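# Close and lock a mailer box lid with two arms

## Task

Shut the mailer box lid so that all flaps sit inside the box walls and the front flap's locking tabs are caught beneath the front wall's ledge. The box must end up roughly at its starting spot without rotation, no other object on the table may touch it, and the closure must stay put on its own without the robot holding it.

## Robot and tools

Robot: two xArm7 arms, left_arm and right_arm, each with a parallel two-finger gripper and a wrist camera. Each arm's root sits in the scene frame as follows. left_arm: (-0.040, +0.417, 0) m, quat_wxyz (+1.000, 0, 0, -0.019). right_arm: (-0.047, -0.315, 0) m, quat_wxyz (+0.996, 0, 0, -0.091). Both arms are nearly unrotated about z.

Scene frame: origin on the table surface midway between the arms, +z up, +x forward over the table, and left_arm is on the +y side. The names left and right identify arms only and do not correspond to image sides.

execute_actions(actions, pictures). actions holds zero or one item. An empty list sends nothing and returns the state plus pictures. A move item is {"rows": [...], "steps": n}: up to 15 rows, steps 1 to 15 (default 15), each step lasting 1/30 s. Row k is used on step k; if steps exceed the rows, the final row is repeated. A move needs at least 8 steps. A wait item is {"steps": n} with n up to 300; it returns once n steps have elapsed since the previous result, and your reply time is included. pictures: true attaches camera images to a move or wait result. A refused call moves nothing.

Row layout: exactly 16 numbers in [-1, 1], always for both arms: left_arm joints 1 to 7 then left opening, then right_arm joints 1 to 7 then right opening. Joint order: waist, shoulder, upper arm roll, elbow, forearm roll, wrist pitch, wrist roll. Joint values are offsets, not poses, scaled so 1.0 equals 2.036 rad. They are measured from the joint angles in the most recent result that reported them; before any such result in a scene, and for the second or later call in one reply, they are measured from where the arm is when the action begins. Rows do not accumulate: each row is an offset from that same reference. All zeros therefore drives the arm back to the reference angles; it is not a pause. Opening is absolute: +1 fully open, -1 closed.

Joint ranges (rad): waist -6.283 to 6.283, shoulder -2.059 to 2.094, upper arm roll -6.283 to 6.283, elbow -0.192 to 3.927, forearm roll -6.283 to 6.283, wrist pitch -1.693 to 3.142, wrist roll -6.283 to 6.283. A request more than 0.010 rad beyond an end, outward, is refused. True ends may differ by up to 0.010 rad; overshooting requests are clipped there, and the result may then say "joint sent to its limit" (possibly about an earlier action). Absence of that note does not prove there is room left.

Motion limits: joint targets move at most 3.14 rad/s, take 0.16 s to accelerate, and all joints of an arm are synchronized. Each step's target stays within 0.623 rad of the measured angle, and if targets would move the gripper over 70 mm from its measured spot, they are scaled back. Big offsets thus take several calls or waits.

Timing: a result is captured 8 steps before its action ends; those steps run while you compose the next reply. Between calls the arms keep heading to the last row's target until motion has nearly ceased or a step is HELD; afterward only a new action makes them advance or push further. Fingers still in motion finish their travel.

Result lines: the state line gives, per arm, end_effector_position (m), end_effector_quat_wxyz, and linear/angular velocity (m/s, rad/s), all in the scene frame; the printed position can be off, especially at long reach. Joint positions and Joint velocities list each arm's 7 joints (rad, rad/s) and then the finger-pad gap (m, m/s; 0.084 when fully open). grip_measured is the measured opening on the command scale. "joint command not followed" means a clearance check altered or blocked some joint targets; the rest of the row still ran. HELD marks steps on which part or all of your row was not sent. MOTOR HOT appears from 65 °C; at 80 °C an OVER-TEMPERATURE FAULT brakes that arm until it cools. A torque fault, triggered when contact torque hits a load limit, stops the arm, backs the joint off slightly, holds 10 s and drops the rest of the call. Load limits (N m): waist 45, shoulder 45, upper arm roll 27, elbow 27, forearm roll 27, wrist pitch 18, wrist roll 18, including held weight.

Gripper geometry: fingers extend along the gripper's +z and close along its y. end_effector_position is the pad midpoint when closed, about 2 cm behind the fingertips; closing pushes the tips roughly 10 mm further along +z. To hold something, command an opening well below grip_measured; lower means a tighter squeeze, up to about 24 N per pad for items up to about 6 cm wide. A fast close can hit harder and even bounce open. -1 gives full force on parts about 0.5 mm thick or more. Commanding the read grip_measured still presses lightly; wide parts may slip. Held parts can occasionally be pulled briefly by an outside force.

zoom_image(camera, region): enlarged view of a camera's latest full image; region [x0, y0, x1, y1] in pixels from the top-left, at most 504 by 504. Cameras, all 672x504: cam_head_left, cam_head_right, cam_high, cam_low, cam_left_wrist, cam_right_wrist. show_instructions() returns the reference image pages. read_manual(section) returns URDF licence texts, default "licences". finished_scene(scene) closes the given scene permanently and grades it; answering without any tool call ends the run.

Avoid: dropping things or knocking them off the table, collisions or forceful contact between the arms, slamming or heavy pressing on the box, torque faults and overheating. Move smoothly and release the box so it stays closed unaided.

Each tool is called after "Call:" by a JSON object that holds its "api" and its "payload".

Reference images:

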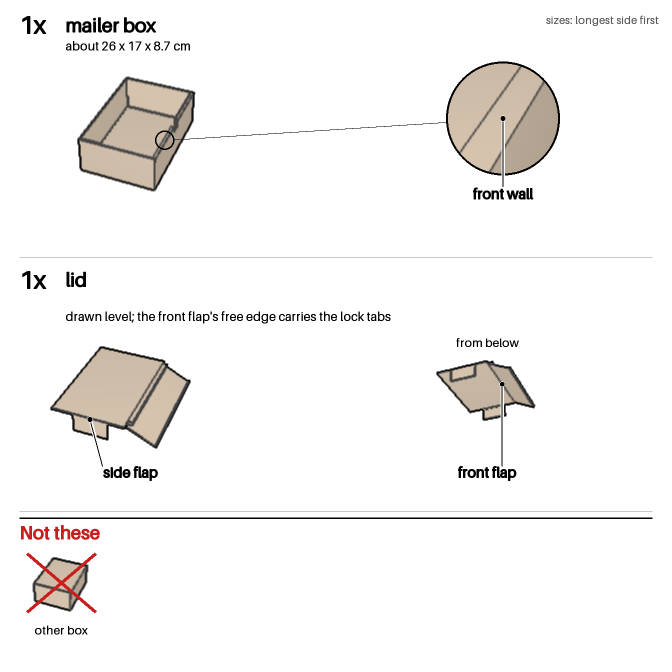

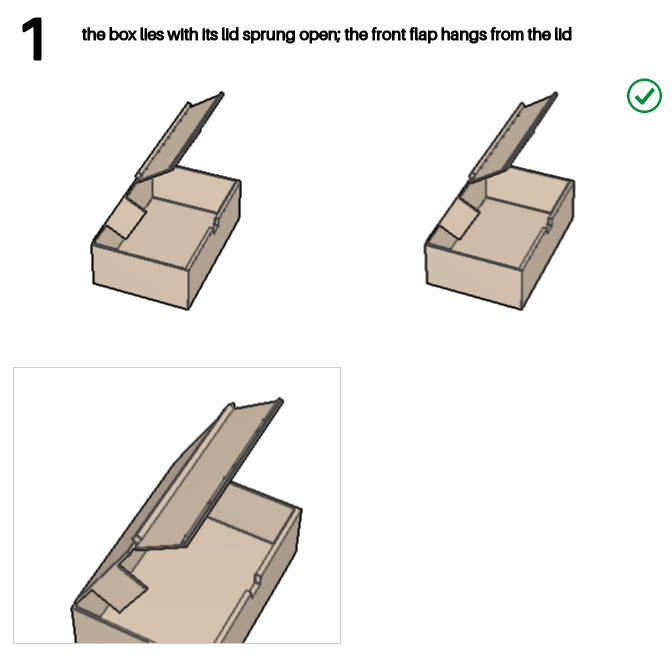

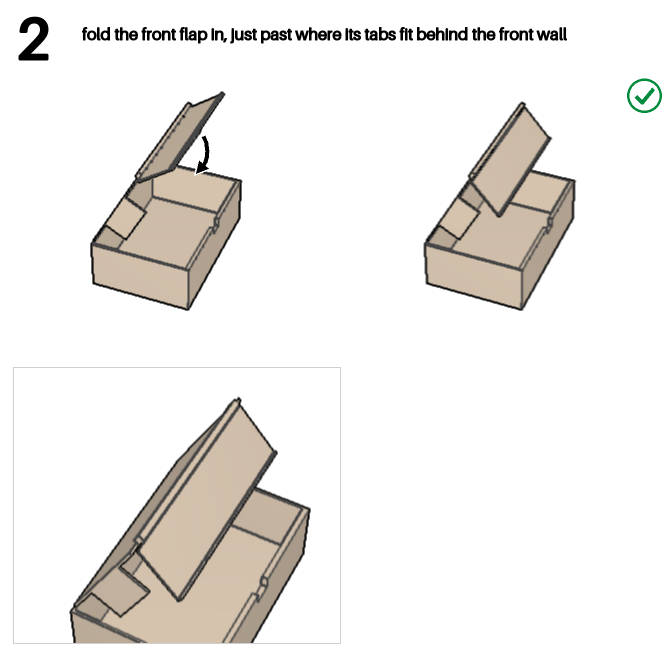

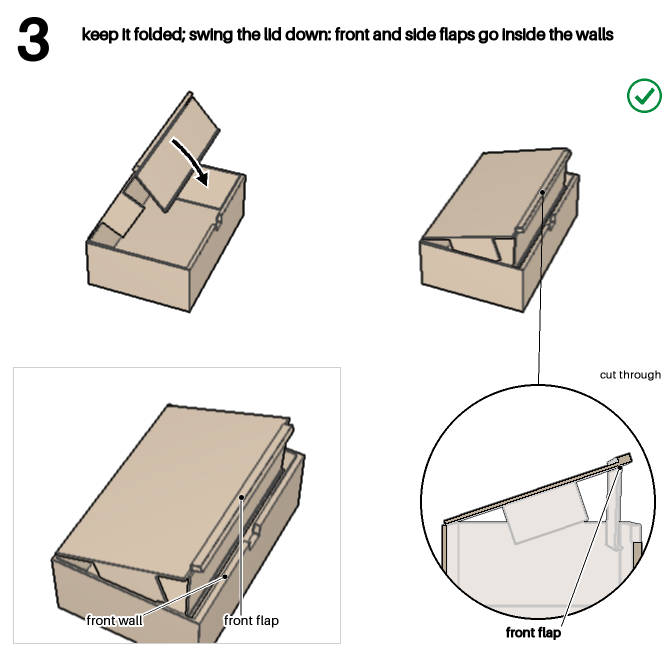

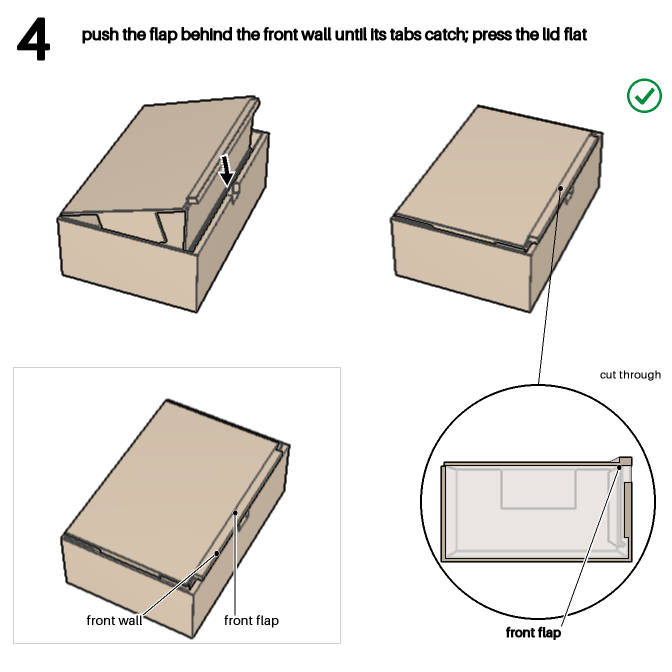

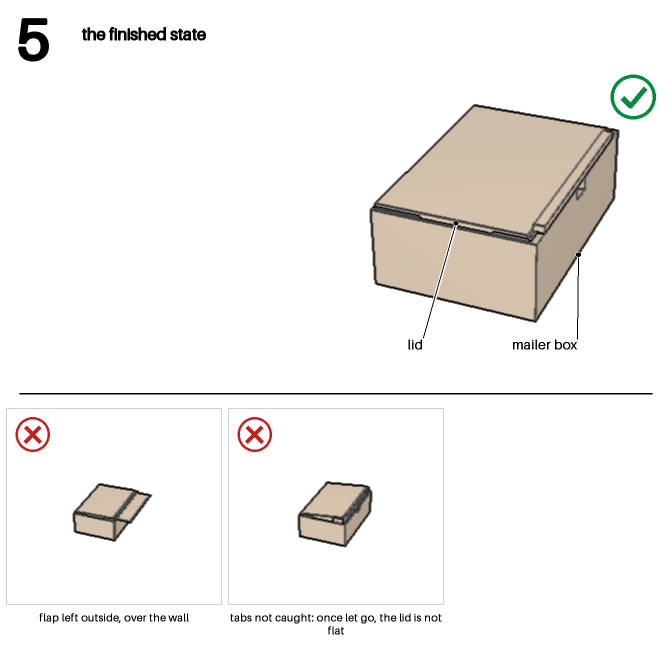

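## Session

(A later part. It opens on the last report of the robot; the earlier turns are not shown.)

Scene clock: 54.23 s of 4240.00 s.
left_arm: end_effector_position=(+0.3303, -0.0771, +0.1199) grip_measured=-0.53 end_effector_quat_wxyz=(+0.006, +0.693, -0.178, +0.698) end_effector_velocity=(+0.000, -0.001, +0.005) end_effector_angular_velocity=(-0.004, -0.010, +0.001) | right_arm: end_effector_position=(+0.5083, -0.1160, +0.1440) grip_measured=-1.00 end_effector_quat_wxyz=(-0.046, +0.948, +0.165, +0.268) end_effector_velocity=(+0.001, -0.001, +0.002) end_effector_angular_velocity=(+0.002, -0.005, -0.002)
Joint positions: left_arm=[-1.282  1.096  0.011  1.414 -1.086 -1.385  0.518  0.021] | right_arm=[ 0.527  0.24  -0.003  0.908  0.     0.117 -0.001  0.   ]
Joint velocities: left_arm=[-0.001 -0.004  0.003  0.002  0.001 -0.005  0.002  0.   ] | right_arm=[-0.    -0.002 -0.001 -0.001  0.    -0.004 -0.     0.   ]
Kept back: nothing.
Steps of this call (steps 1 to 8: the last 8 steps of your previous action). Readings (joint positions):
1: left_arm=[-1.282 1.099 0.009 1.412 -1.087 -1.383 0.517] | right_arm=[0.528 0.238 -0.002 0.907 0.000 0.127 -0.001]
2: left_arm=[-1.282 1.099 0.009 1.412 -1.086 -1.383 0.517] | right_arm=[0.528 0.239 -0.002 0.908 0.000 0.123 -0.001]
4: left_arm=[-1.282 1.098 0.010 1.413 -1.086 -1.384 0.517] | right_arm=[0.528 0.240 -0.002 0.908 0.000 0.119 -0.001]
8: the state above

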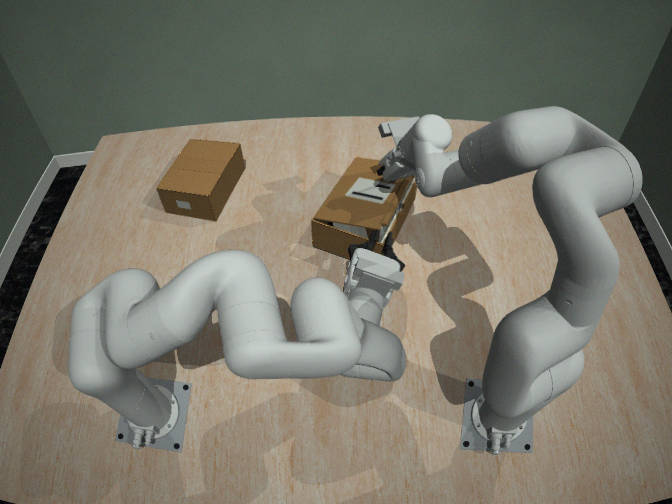

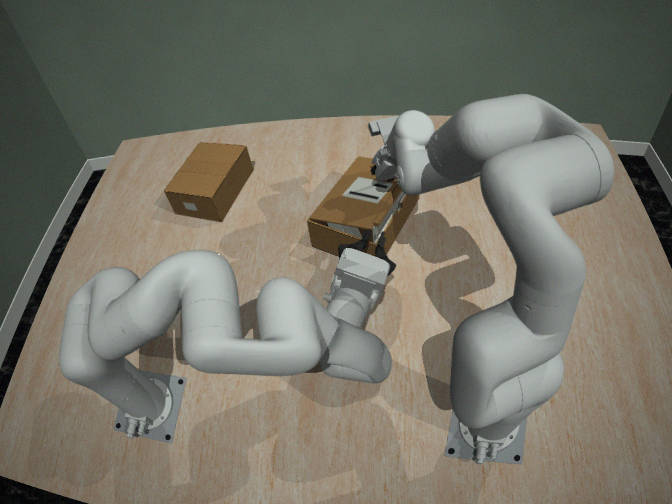

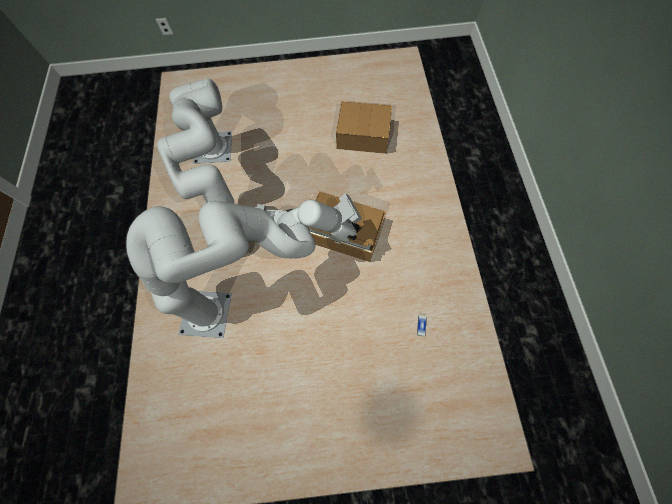

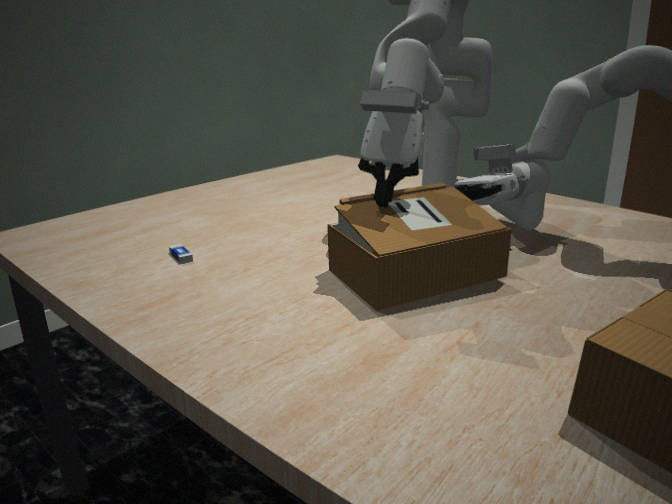

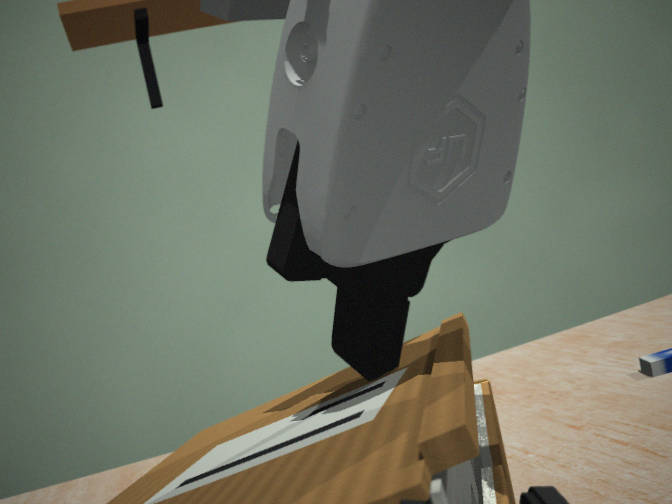

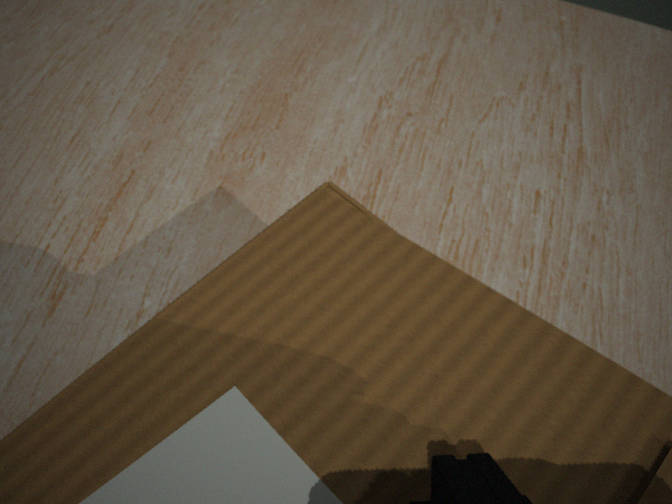

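Box was dragged (and rotated usefully). Relieve pressure, raise left slightly, withdraw slowly.

Call:
{"api": "execute_actions", "payload": {"actions": [{"rows":[[0,-0.004,0,0,0,0,0,-0.5,0,-0.004,0,0,0,0,0,-1]],"steps":10}]}}

Call:
{"api": "execute_actions", "payload": {"actions": [{"rows":[[-0.01,-0.008,0,-0.015,-0.01,-0.006,0,-0.5,0,0,0,0,0,0,0,-1],[-0.01,-0.008,0,-0.015,-0.01,-0.006,0,-0.5,0,0,0,0,0,0,0,-1],[-0.01,-0.008,0,-0.015,-0.01,-0.006,0,-0.5,0,0,0,0,0,0,0,-1],[-0.02,-0.016,0,-0.03,-0.02,-0.012,0,-0.5,0,0,0,0,0,0,0,-1],[-0.02,-0.016,0,-0.03,-0.02,-0.012,0,-0.5,0,0,0,0,0,0,0,-1],[-0.02,-0.016,0,-0.03,-0.02,-0.012,0,-0.5,0,0,0,0,0,0,0,-1],[-0.03,-0.024,0,-0.045,-0.03,-0.018,0,-0.5,0,0,0,0,0,0,0,-1],[-0.03,-0.024,0,-0.045,-0.03,-0.018,0,-0.5,0,0,0,0,0,0,0,-1],[-0.03,-0.024,0,-0.045,-0.03,-0.018,0,-0.5,0,0,0,0,0,0,0,-1],[-0.04,-0.032,0,-0.06,-0.04,-0.024,0,-0.5,0,0,0,0,0,0,0,-1]],"steps":15}]}}

Call:
{"api": "execute_actions", "payload": {"actions": [{"rows":[[0,0,0,0,0,0,0,-0.5,-0.02,0.03,0,-0.025,0,-0.03,0,-1]],"steps":15}]}}

Call:
{"api": "execute_actions", "payload": {"actions": []}}

Scene clock: 55.07 s of 4240.00 s.
left_arm: end_effector_position=(+0.3301, -0.0780, +0.1210) grip_measured=-0.52 end_effector_quat_wxyz=(+0.007, +0.693, -0.177, +0.698) end_effector_velocity=(+0.003, -0.004, +0.023) end_effector_angular_velocity=(-0.030, -0.016, +0.002) | right_arm: end_effector_position=(+0.5092, -0.1160, +0.1461) grip_measured=-1.00 end_effector_quat_wxyz=(-0.046, +0.948, +0.165, +0.270) end_effector_velocity=(+0.014, +0.007, +0.055) end_effector_angular_velocity=(+0.031, -0.084, +0.003)
Joint positions: left_arm=[-1.283  1.094  0.011  1.414 -1.085 -1.383  0.518  0.021] | right_arm=[ 0.527  0.237 -0.003  0.909  0.     0.117 -0.001  0.   ]
Joint velocities: left_arm=[ 0.001 -0.04   0.003 -0.005  0.001 -0.003  0.004  0.004] | right_arm=[ 0.001 -0.079  0.002  0.021 -0.001  0.01   0.     0.   ]
Steps of this call (steps 1 to 23: the robot went on to your last target; steps 24 to 25: the first 2 steps of this action). Readings (joint positions):
24: left_arm=[-1.283 1.095 0.011 1.414 -1.085 -1.383 0.518] | right_arm=[0.527 0.239 -0.003 0.908 0.000 0.117 -0.001]
25: the state above

Scene clock: 55.57 s of 4240.00 s.
left_arm: end_effector_position=(+0.3134, -0.0753, +0.1315) grip_measured=-0.52 end_effector_quat_wxyz=(+0.005, +0.689, -0.177, +0.702) end_effector_velocity=(-0.116, +0.000, +0.055) end_effector_angular_velocity=(-0.008, -0.046, -0.025) | right_arm: end_effector_position=(+0.5057, -0.1174, +0.1422) grip_measured=-1.00 end_effector_quat_wxyz=(-0.045, +0.949, +0.165, +0.265) end_effector_velocity=(-0.054, -0.052, -0.116) end_effector_angular_velocity=(-0.092, +0.238, -0.051)
Joint positions: left_arm=[-1.315  1.061  0.01   1.371 -1.114 -1.408  0.518  0.021] | right_arm=[ 0.527  0.236 -0.003  0.902  0.     0.122 -0.001  0.   ]
Joint velocities: left_arm=[-0.209 -0.182 -0.029 -0.226 -0.166 -0.14   0.001  0.   ] | right_arm=[-0.018  0.083 -0.033 -0.125  0.002  0.047 -0.001  0.   ]
Steps of this call (steps 1 to 8: the last 8 steps of your previous action; steps 9 to 15: the first 7 steps of this action, its rows measured from where the robot was after step 8). Readings (joint positions):
8: left_arm=[-1.283 1.087 0.010 1.415 -1.085 -1.386 0.518] | right_arm=[0.527 0.231 -0.003 0.909 0.000 0.118 -0.001]
9: left_arm=[-1.283 1.087 0.010 1.414 -1.085 -1.386 0.518] | right_arm=[0.527 0.231 -0.003 0.909 0.000 0.118 -0.001]
10: left_arm=[-1.286 1.085 0.011 1.410 -1.088 -1.387 0.518] | right_arm=[0.527 0.231 -0.003 0.909 0.000 0.118 -0.001]
12: left_arm=[-1.295 1.077 0.012 1.397 -1.097 -1.394 0.518] | right_arm=[0.528 0.233 -0.002 0.907 0.000 0.119 -0.001]
15: the state above

Scene clock: 56.07 s of 4240.00 s.
left_arm: end_effector_position=(+0.2900, -0.0658, +0.1353) grip_measured=-0.52 end_effector_quat_wxyz=(-0.006, +0.689, -0.184, +0.701) end_effector_velocity=(-0.000, -0.003, -0.002) end_effector_angular_velocity=(-0.002, +0.004, -0.006) | right_arm: end_effector_position=(+0.5046, -0.1377, +0.1143) grip_measured=-1.00 end_effector_quat_wxyz=(-0.040, +0.953, +0.150, +0.259) end_effector_velocity=(+0.011, -0.014, -0.014) end_effector_angular_velocity=(+0.025, -0.054, -0.030)
Joint positions: left_arm=[-1.361  1.024  0.01   1.3   -1.161 -1.433  0.518  0.021] | right_arm=[ 0.492  0.281 -0.001  0.872  0.     0.06  -0.001  0.   ]
Joint velocities: left_arm=[ 0.002  0.004 -0.004  0.006  0.006  0.003 -0.     0.   ] | right_arm=[-0.06   0.052  0.03  -0.023 -0.003 -0.134  0.001  0.   ]
Steps of this call (steps 1 to 8: the last 8 steps of your previous action; steps 9 to 15: the first 7 steps of this action, its rows measured from where the robot was after step 8). Readings (joint positions):
8: left_arm=[-1.361 1.025 0.009 1.300 -1.161 -1.433 0.518] | right_arm=[0.527 0.233 -0.003 0.907 0.000 0.119 -0.001]
9: left_arm=[-1.363 1.024 0.009 1.298 -1.163 -1.434 0.518] | right_arm=[0.527 0.233 -0.003 0.907 0.000 0.118 -0.001]
10: left_arm=[-1.363 1.023 0.009 1.297 -1.163 -1.434 0.518] | right_arm=[0.523 0.237 -0.002 0.904 0.000 0.111 -0.001]
12: left_arm=[-1.362 1.024 0.010 1.299 -1.162 -1.434 0.518] | right_arm=[0.507 0.262 -0.001 0.886 0.000 0.086 -0.001]
15: the state above

Scene clock: 56.33 s of 4240.00 s.
left_arm: end_effector_position=(+0.2896, -0.0662, +0.1350) grip_measured=-0.52 end_effector_quat_wxyz=(-0.005, +0.689, -0.184, +0.701) end_effector_velocity=(-0.000, -0.000, -0.000) end_effector_angular_velocity=(-0.000, +0.000, -0.001) | right_arm: end_effector_position=(+0.5058, -0.1396, +0.1136) grip_measured=-1.00 end_effector_quat_wxyz=(-0.040, +0.953, +0.148, +0.261) end_effector_velocity=(+0.006, -0.010, +0.001) end_effector_angular_velocity=(-0.001, -0.007, -0.019)
Joint positions: left_arm=[-1.361  1.025  0.009  1.3   -1.161 -1.433  0.518  0.021] | right_arm=[ 0.488  0.284 -0.     0.871  0.     0.052 -0.001  0.   ]
Joint velocities: left_arm=[-0.    -0.    -0.    -0.001  0.001 -0.    -0.001 -0.   ] | right_arm=[-0.007  0.005 -0.013  0.007  0.001 -0.004 -0.     0.   ]
Kept back: nothing.
Steps of this call (steps 1 to 8: the last 8 steps of your previous action). Readings (joint positions):
1: left_arm=[-1.361 1.025 0.010 1.300 -1.161 -1.433 0.518] | right_arm=[0.491 0.282 0.000 0.871 0.000 0.057 -0.001]
2: left_arm=[-1.361 1.025 0.009 1.300 -1.161 -1.433 0.518] | right_arm=[0.490 0.282 0.001 0.870 0.000 0.055 -0.001]
4: left_arm=[-1.361 1.025 0.009 1.300 -1.161 -1.433 0.518] | right_arm=[0.489 0.283 0.001 0.870 -0.000 0.053 -0.001]
8: the state above

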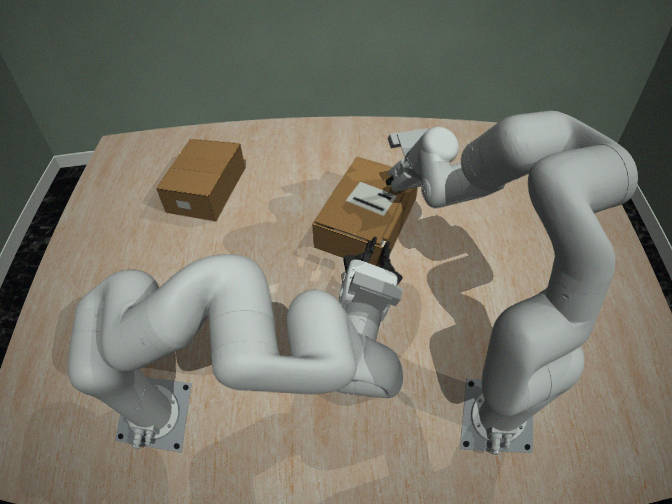

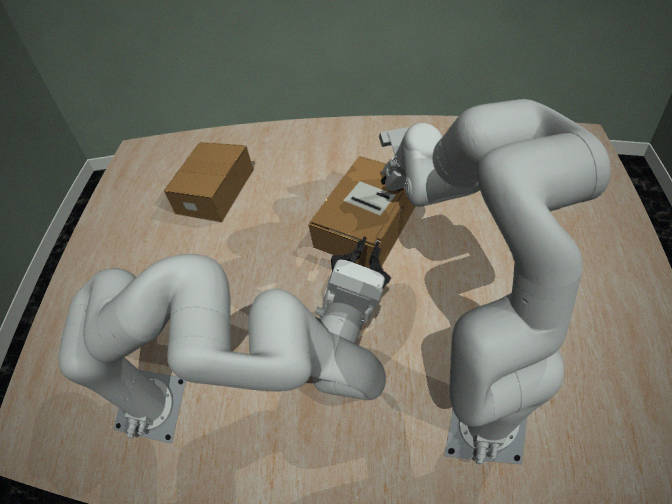

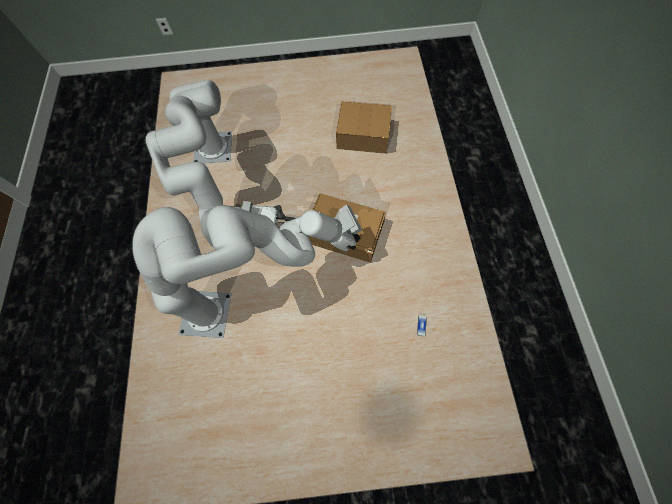

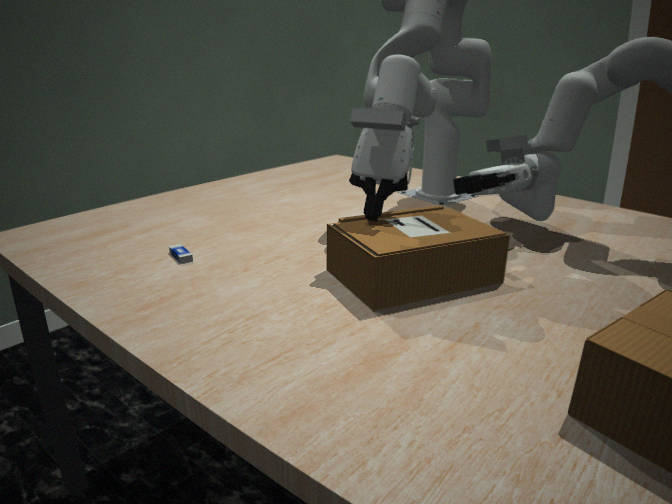

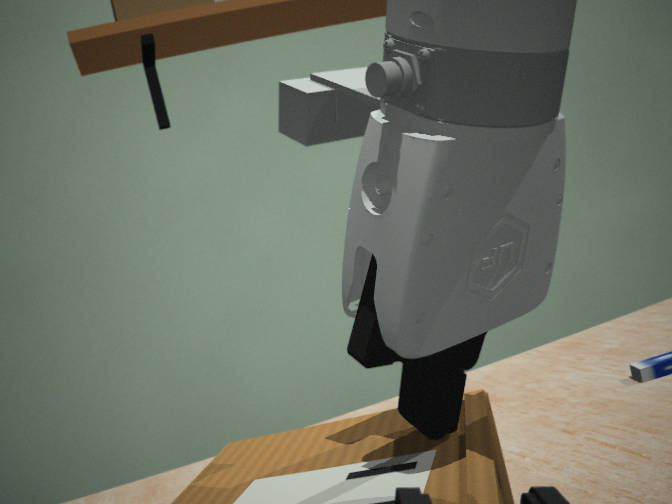

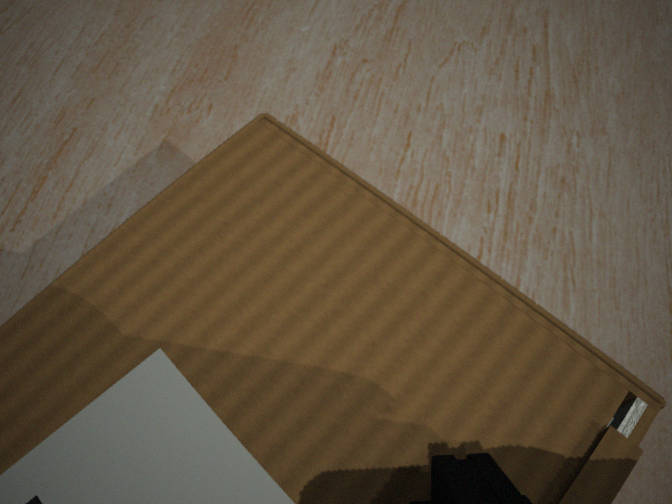

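Call:
{"api": "execute_actions", "payload": {"actions": [{"rows":[[0,-0.05,0,0,0,0,0,-0.5,0,-0.06,0,0,0,0,0,-1]],"steps":10}]}}

Call:
{"api": "execute_actions", "payload": {"actions": [{"rows":[[0,0,0,0,0,0,0,-0.5,-0.24,-0.203,0,0.024,0,0.549,0,-1]],"steps":15}]}}

Call:
{"api": "execute_actions", "payload": {"actions": [{"steps":30}], "pictures": true}}

Scene clock: 56.93 s of 4240.00 s.
left_arm: end_effector_position=(+0.2896, -0.0665, +0.1372) grip_measured=-0.52 end_effector_quat_wxyz=(-0.004, +0.689, -0.183, +0.701) end_effector_velocity=(+0.003, -0.018, +0.116) end_effector_angular_velocity=(-0.188, -0.007, +0.000) | right_arm: end_effector_position=(+0.5074, -0.1423, +0.1158) grip_measured=-1.00 end_effector_quat_wxyz=(-0.039, +0.953, +0.145, +0.263) end_effector_velocity=(-0.003, -0.015, +0.088) end_effector_angular_velocity=(+0.023, -0.092, -0.020)
Joint positions: left_arm=[-1.361  1.02   0.009  1.299 -1.161 -1.433  0.518  0.021] | right_arm=[ 0.486  0.281 -0.003  0.871  0.     0.052 -0.002  0.   ]
Joint velocities: left_arm=[ 0.002 -0.262 -0.008 -0.069 -0.007  0.018 -0.    -0.   ] | right_arm=[-0.003 -0.23  -0.019 -0.076  0.001  0.059 -0.003  0.   ]
Steps of this call (steps 1 to 15: the robot went on to your last target; step 16: nothing new was sent; steps 17 to 18: the first 2 steps of this action). Readings (joint positions):
17: left_arm=[-1.361 1.024 0.009 1.300 -1.161 -1.433 0.518] | right_arm=[0.486 0.285 -0.003 0.872 0.000 0.051 -0.001]
18: the state above

Scene clock: 57.43 s of 4240.00 s.
left_arm: end_effector_position=(+0.2914, -0.0767, +0.1893) grip_measured=-0.52 end_effector_quat_wxyz=(+0.027, +0.682, -0.149, +0.715) end_effector_velocity=(+0.000, -0.001, +0.005) end_effector_angular_velocity=(-0.010, -0.004, +0.000) | right_arm: end_effector_position=(+0.5221, -0.2044, +0.2094) grip_measured=-1.00 end_effector_quat_wxyz=(-0.028, +0.950, +0.092, +0.296) end_effector_velocity=(-0.009, -0.417, +0.173) end_effector_angular_velocity=(-0.051, +0.278, -0.707)
Joint positions: left_arm=[-1.361  0.925  0.009  1.301 -1.161 -1.433  0.518  0.021] | right_arm=[ 0.377  0.075 -0.004  0.879  0.     0.201 -0.001  0.   ]
Joint velocities: left_arm=[-0.001 -0.006  0.001  0.005  0.    -0.001  0.001 -0.   ] | right_arm=[-0.654 -0.544 -0.048  0.089  0.005  0.916  0.002  0.   ]
Steps of this call (steps 1 to 8: the last 8 steps of your previous action; steps 9 to 15: the first 7 steps of this action, its rows measured from where the robot was after step 8). Readings (joint positions):
8: left_arm=[-1.361 0.924 0.009 1.302 -1.161 -1.433 0.518] | right_arm=[0.486 0.167 -0.003 0.870 0.000 0.054 -0.001]
9: left_arm=[-1.361 0.924 0.009 1.301 -1.161 -1.433 0.518] | right_arm=[0.487 0.166 -0.002 0.869 0.000 0.055 -0.001]
10: left_arm=[-1.361 0.925 0.009 1.300 -1.161 -1.433 0.518] | right_arm=[0.482 0.162 -0.000 0.868 -0.000 0.063 -0.001]
12: left_arm=[-1.361 0.925 0.009 1.300 -1.161 -1.433 0.518] | right_arm=[0.448 0.134 0.005 0.868 -0.001 0.112 -0.002]
15: the state above

Scene clock: 58.43 s of 4240.00 s.
left_arm: end_effector_position=(+0.2915, -0.0769, +0.1900) grip_measured=-0.52 end_effector_quat_wxyz=(+0.028, +0.682, -0.148, +0.715) end_effector_velocity=(+0.000, +0.000, -0.000) end_effector_angular_velocity=(+0.001, -0.000, +0.000) | right_arm: end_effector_position=(+0.3450, -0.3881, +0.2477) grip_measured=-1.00 end_effector_quat_wxyz=(-0.001, +0.996, -0.092, -0.003) end_effector_velocity=(-0.002, -0.005, +0.002) end_effector_angular_velocity=(+0.001, +0.001, -0.012)
Joint positions: left_arm=[-1.361  0.924  0.009  1.302 -1.161 -1.433  0.518  0.021] | right_arm=[-0.001 -0.245 -0.002  0.919  0.     1.171 -0.001  0.   ]
Joint velocities: left_arm=[ 0.    -0.     0.001 -0.001  0.     0.001  0.    -0.   ] | right_arm=[-0.007 -0.005 -0.006  0.002 -0.001  0.009 -0.     0.   ]
Kept back: nothing.
Steps of this call (steps 1 to 8: the last 8 steps of your previous action; steps 9 to 30: the robot went on to your last target). Readings (joint positions):
1: left_arm=[-1.361 0.924 0.009 1.301 -1.161 -1.433 0.518] | right_arm=[0.356 0.058 -0.005 0.882 0.000 0.232 -0.001]
2: left_arm=[-1.361 0.924 0.009 1.302 -1.161 -1.433 0.518] | right_arm=[0.335 0.040 -0.004 0.883 0.000 0.266 -0.001]
4: left_arm=[-1.361 0.924 0.009 1.302 -1.161 -1.433 0.518] | right_arm=[0.293 0.005 -0.003 0.887 0.000 0.340 -0.001]
8: left_arm=[-1.361 0.924 0.009 1.302 -1.161 -1.433 0.518] | right_arm=[0.211 -0.065 -0.004 0.897 0.000 0.511 -0.001]
30: the state above

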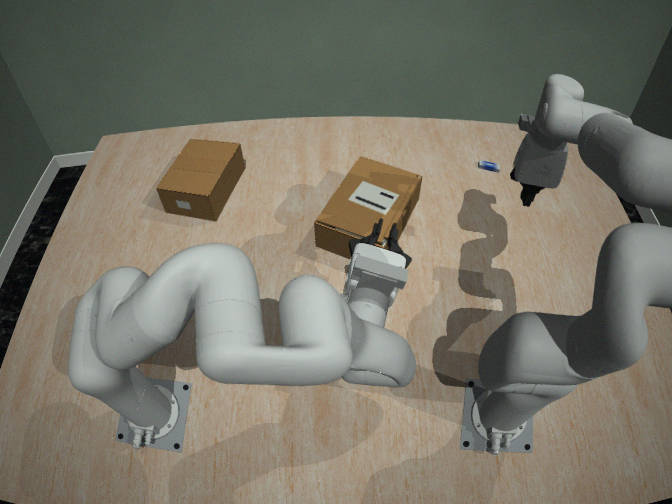

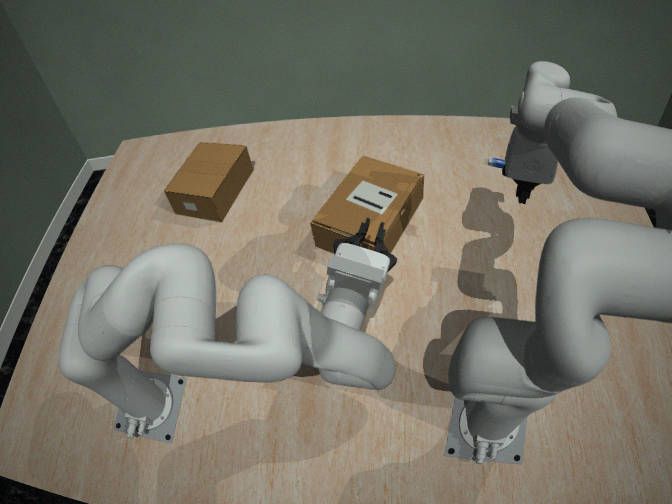

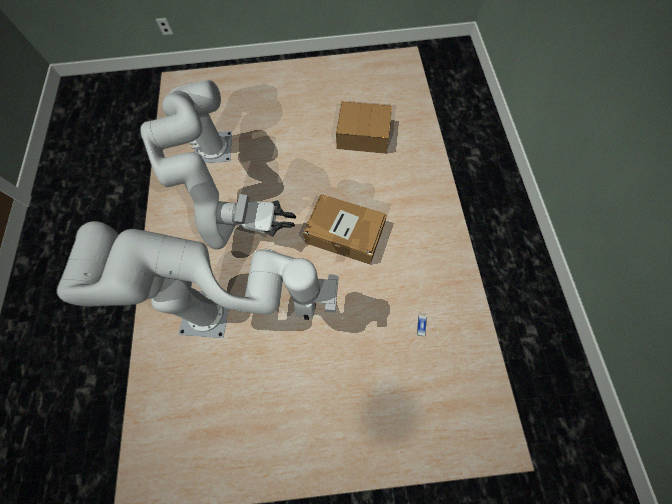

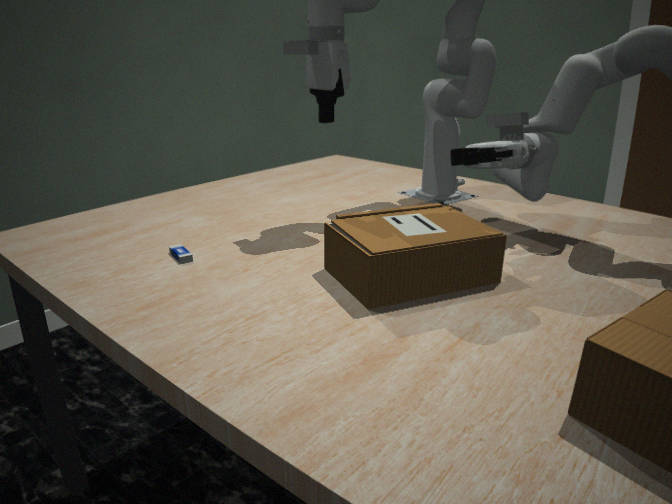

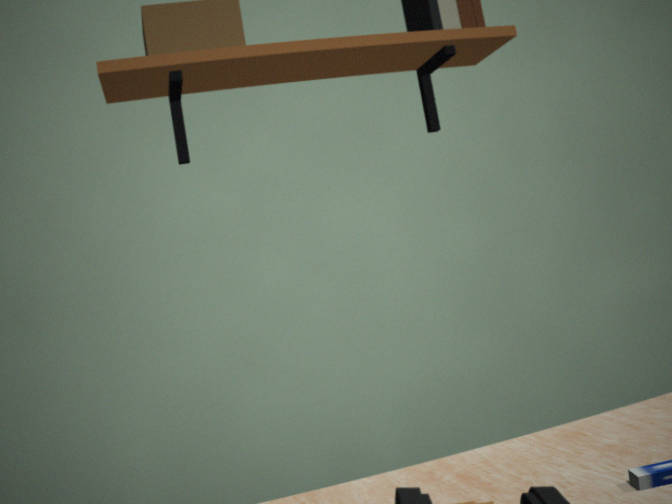

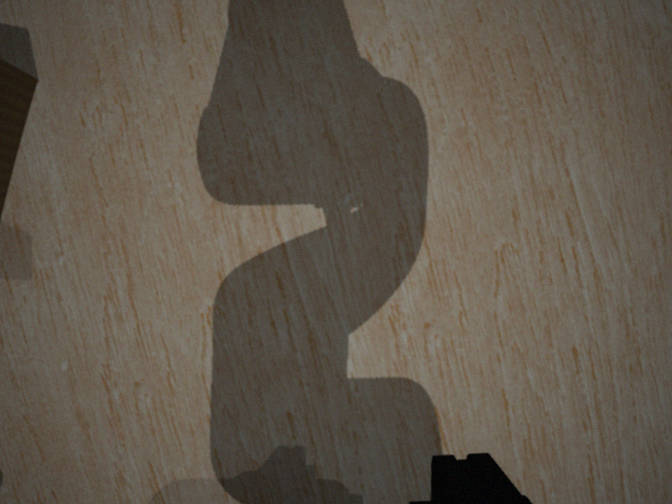

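Call:
{"api": "execute_actions", "payload": {"actions": [{"rows":[[0.285,-0.31,0,0,0.57,1,-0.438,1,0,0,0,0,0,0,0,-1]],"steps":15}]}}

Call:
{"api": "execute_actions", "payload": {"actions": [{"steps":60}]}}

Scene clock: 59.70 s of 4240.00 s.
left_arm: end_effector_position=(+0.3452, -0.0857, +0.2406) grip_measured=+0.60 end_effector_quat_wxyz=(+0.113, +0.695, -0.096, +0.703) end_effector_velocity=(+0.304, -0.024, +0.305) end_effector_angular_velocity=(-1.014, +0.305, -0.298) | right_arm: end_effector_position=(+0.3450, -0.3881, +0.2477) grip_measured=-1.00 end_effector_quat_wxyz=(-0.001, +0.996, -0.092, -0.003) end_effector_velocity=(+0.000, +0.001, +0.000) end_effector_angular_velocity=(-0.000, -0.001, +0.004)
Joint positions: left_arm=[-1.253  0.807  0.01   1.303 -1.04  -1.313  0.398  0.069] | right_arm=[-0.001 -0.246 -0.002  0.919  0.     1.171 -0.001  0.   ]
Joint velocities: left_arm=[ 0.611 -0.656  0.027  0.002  0.713  0.712 -0.714  0.198] | right_arm=[ 0.003 -0.     0.001 -0.    -0.    -0.001 -0.     0.   ]
From where the robot then was, a joint's target lay farther than a number of 1.0 reaches, so one or more steps of this call were cut to that.
Steps of this call (steps 1 to 15: the robot went on to your last target; steps 16 to 31: nothing new was sent; steps 32 to 38: the first 7 steps of this action). Readings (joint positions):
32: left_arm=[-1.361 0.923 0.009 1.302 -1.160 -1.433 0.517] | right_arm=[-0.002 -0.246 -0.003 0.919 0.000 1.172 -0.001]
33: left_arm=[-1.356 0.919 0.007 1.300 -1.153 -1.425 0.510] | right_arm=[-0.002 -0.246 -0.003 0.919 0.000 1.172 -0.001]
35: left_arm=[-1.321 0.881 0.002 1.298 -1.111 -1.383 0.468] | right_arm=[-0.002 -0.246 -0.003 0.919 0.000 1.171 -0.001]
38: the state above

Scene clock: 61.70 s of 4240.00 s.
left_arm: end_effector_position=(+0.3985, -0.0425, +0.2148) grip_measured=+1.00 end_effector_quat_wxyz=(+0.112, +0.956, -0.212, +0.168) end_effector_velocity=(-0.000, -0.000, +0.000) end_effector_angular_velocity=(-0.000, -0.001, -0.002) | right_arm: end_effector_position=(+0.3450, -0.3881, +0.2477) grip_measured=-1.00 end_effector_quat_wxyz=(-0.001, +0.996, -0.092, -0.003) end_effector_velocity=(-0.000, -0.001, -0.000) end_effector_angular_velocity=(-0.000, +0.000, -0.001)
Joint positions: left_arm=[-0.781  0.293  0.009  1.302 -0.001  0.602 -0.374  0.084] | right_arm=[-0.001 -0.245 -0.002  0.919  0.     1.171 -0.001  0.   ]
Joint velocities: left_arm=[-0.001  0.    -0.    -0.    -0.    -0.001  0.001 -0.   ] | right_arm=[-0.002 -0.    -0.    -0.    -0.001 -0.    -0.     0.   ]
Kept back: nothing.
Steps of this call (steps 1 to 8: the last 8 steps of your previous action; steps 9 to 60: the robot went on to your last target). Readings (joint positions):
1: left_arm=[-1.234 0.786 0.010 1.303 -1.016 -1.288 0.373] | right_arm=[-0.001 -0.245 -0.002 0.919 0.000 1.171 -0.001]
2: left_arm=[-1.214 0.764 0.010 1.302 -0.991 -1.263 0.348] | right_arm=[-0.001 -0.245 -0.002 0.919 0.000 1.171 -0.001]
4: left_arm=[-1.175 0.722 0.009 1.302 -0.936 -1.208 0.293] | right_arm=[-0.001 -0.245 -0.002 0.919 0.000 1.171 -0.001]
8: left_arm=[-1.095 0.635 0.010 1.302 -0.810 -1.082 0.167] | right_arm=[-0.001 -0.245 -0.002 0.919 0.000 1.171 -0.001]
60: the state above
All arms were judged still, so your last target was given up. Only a new action makes them travel on or press farther. Fingers that are still opening or closing keep moving.


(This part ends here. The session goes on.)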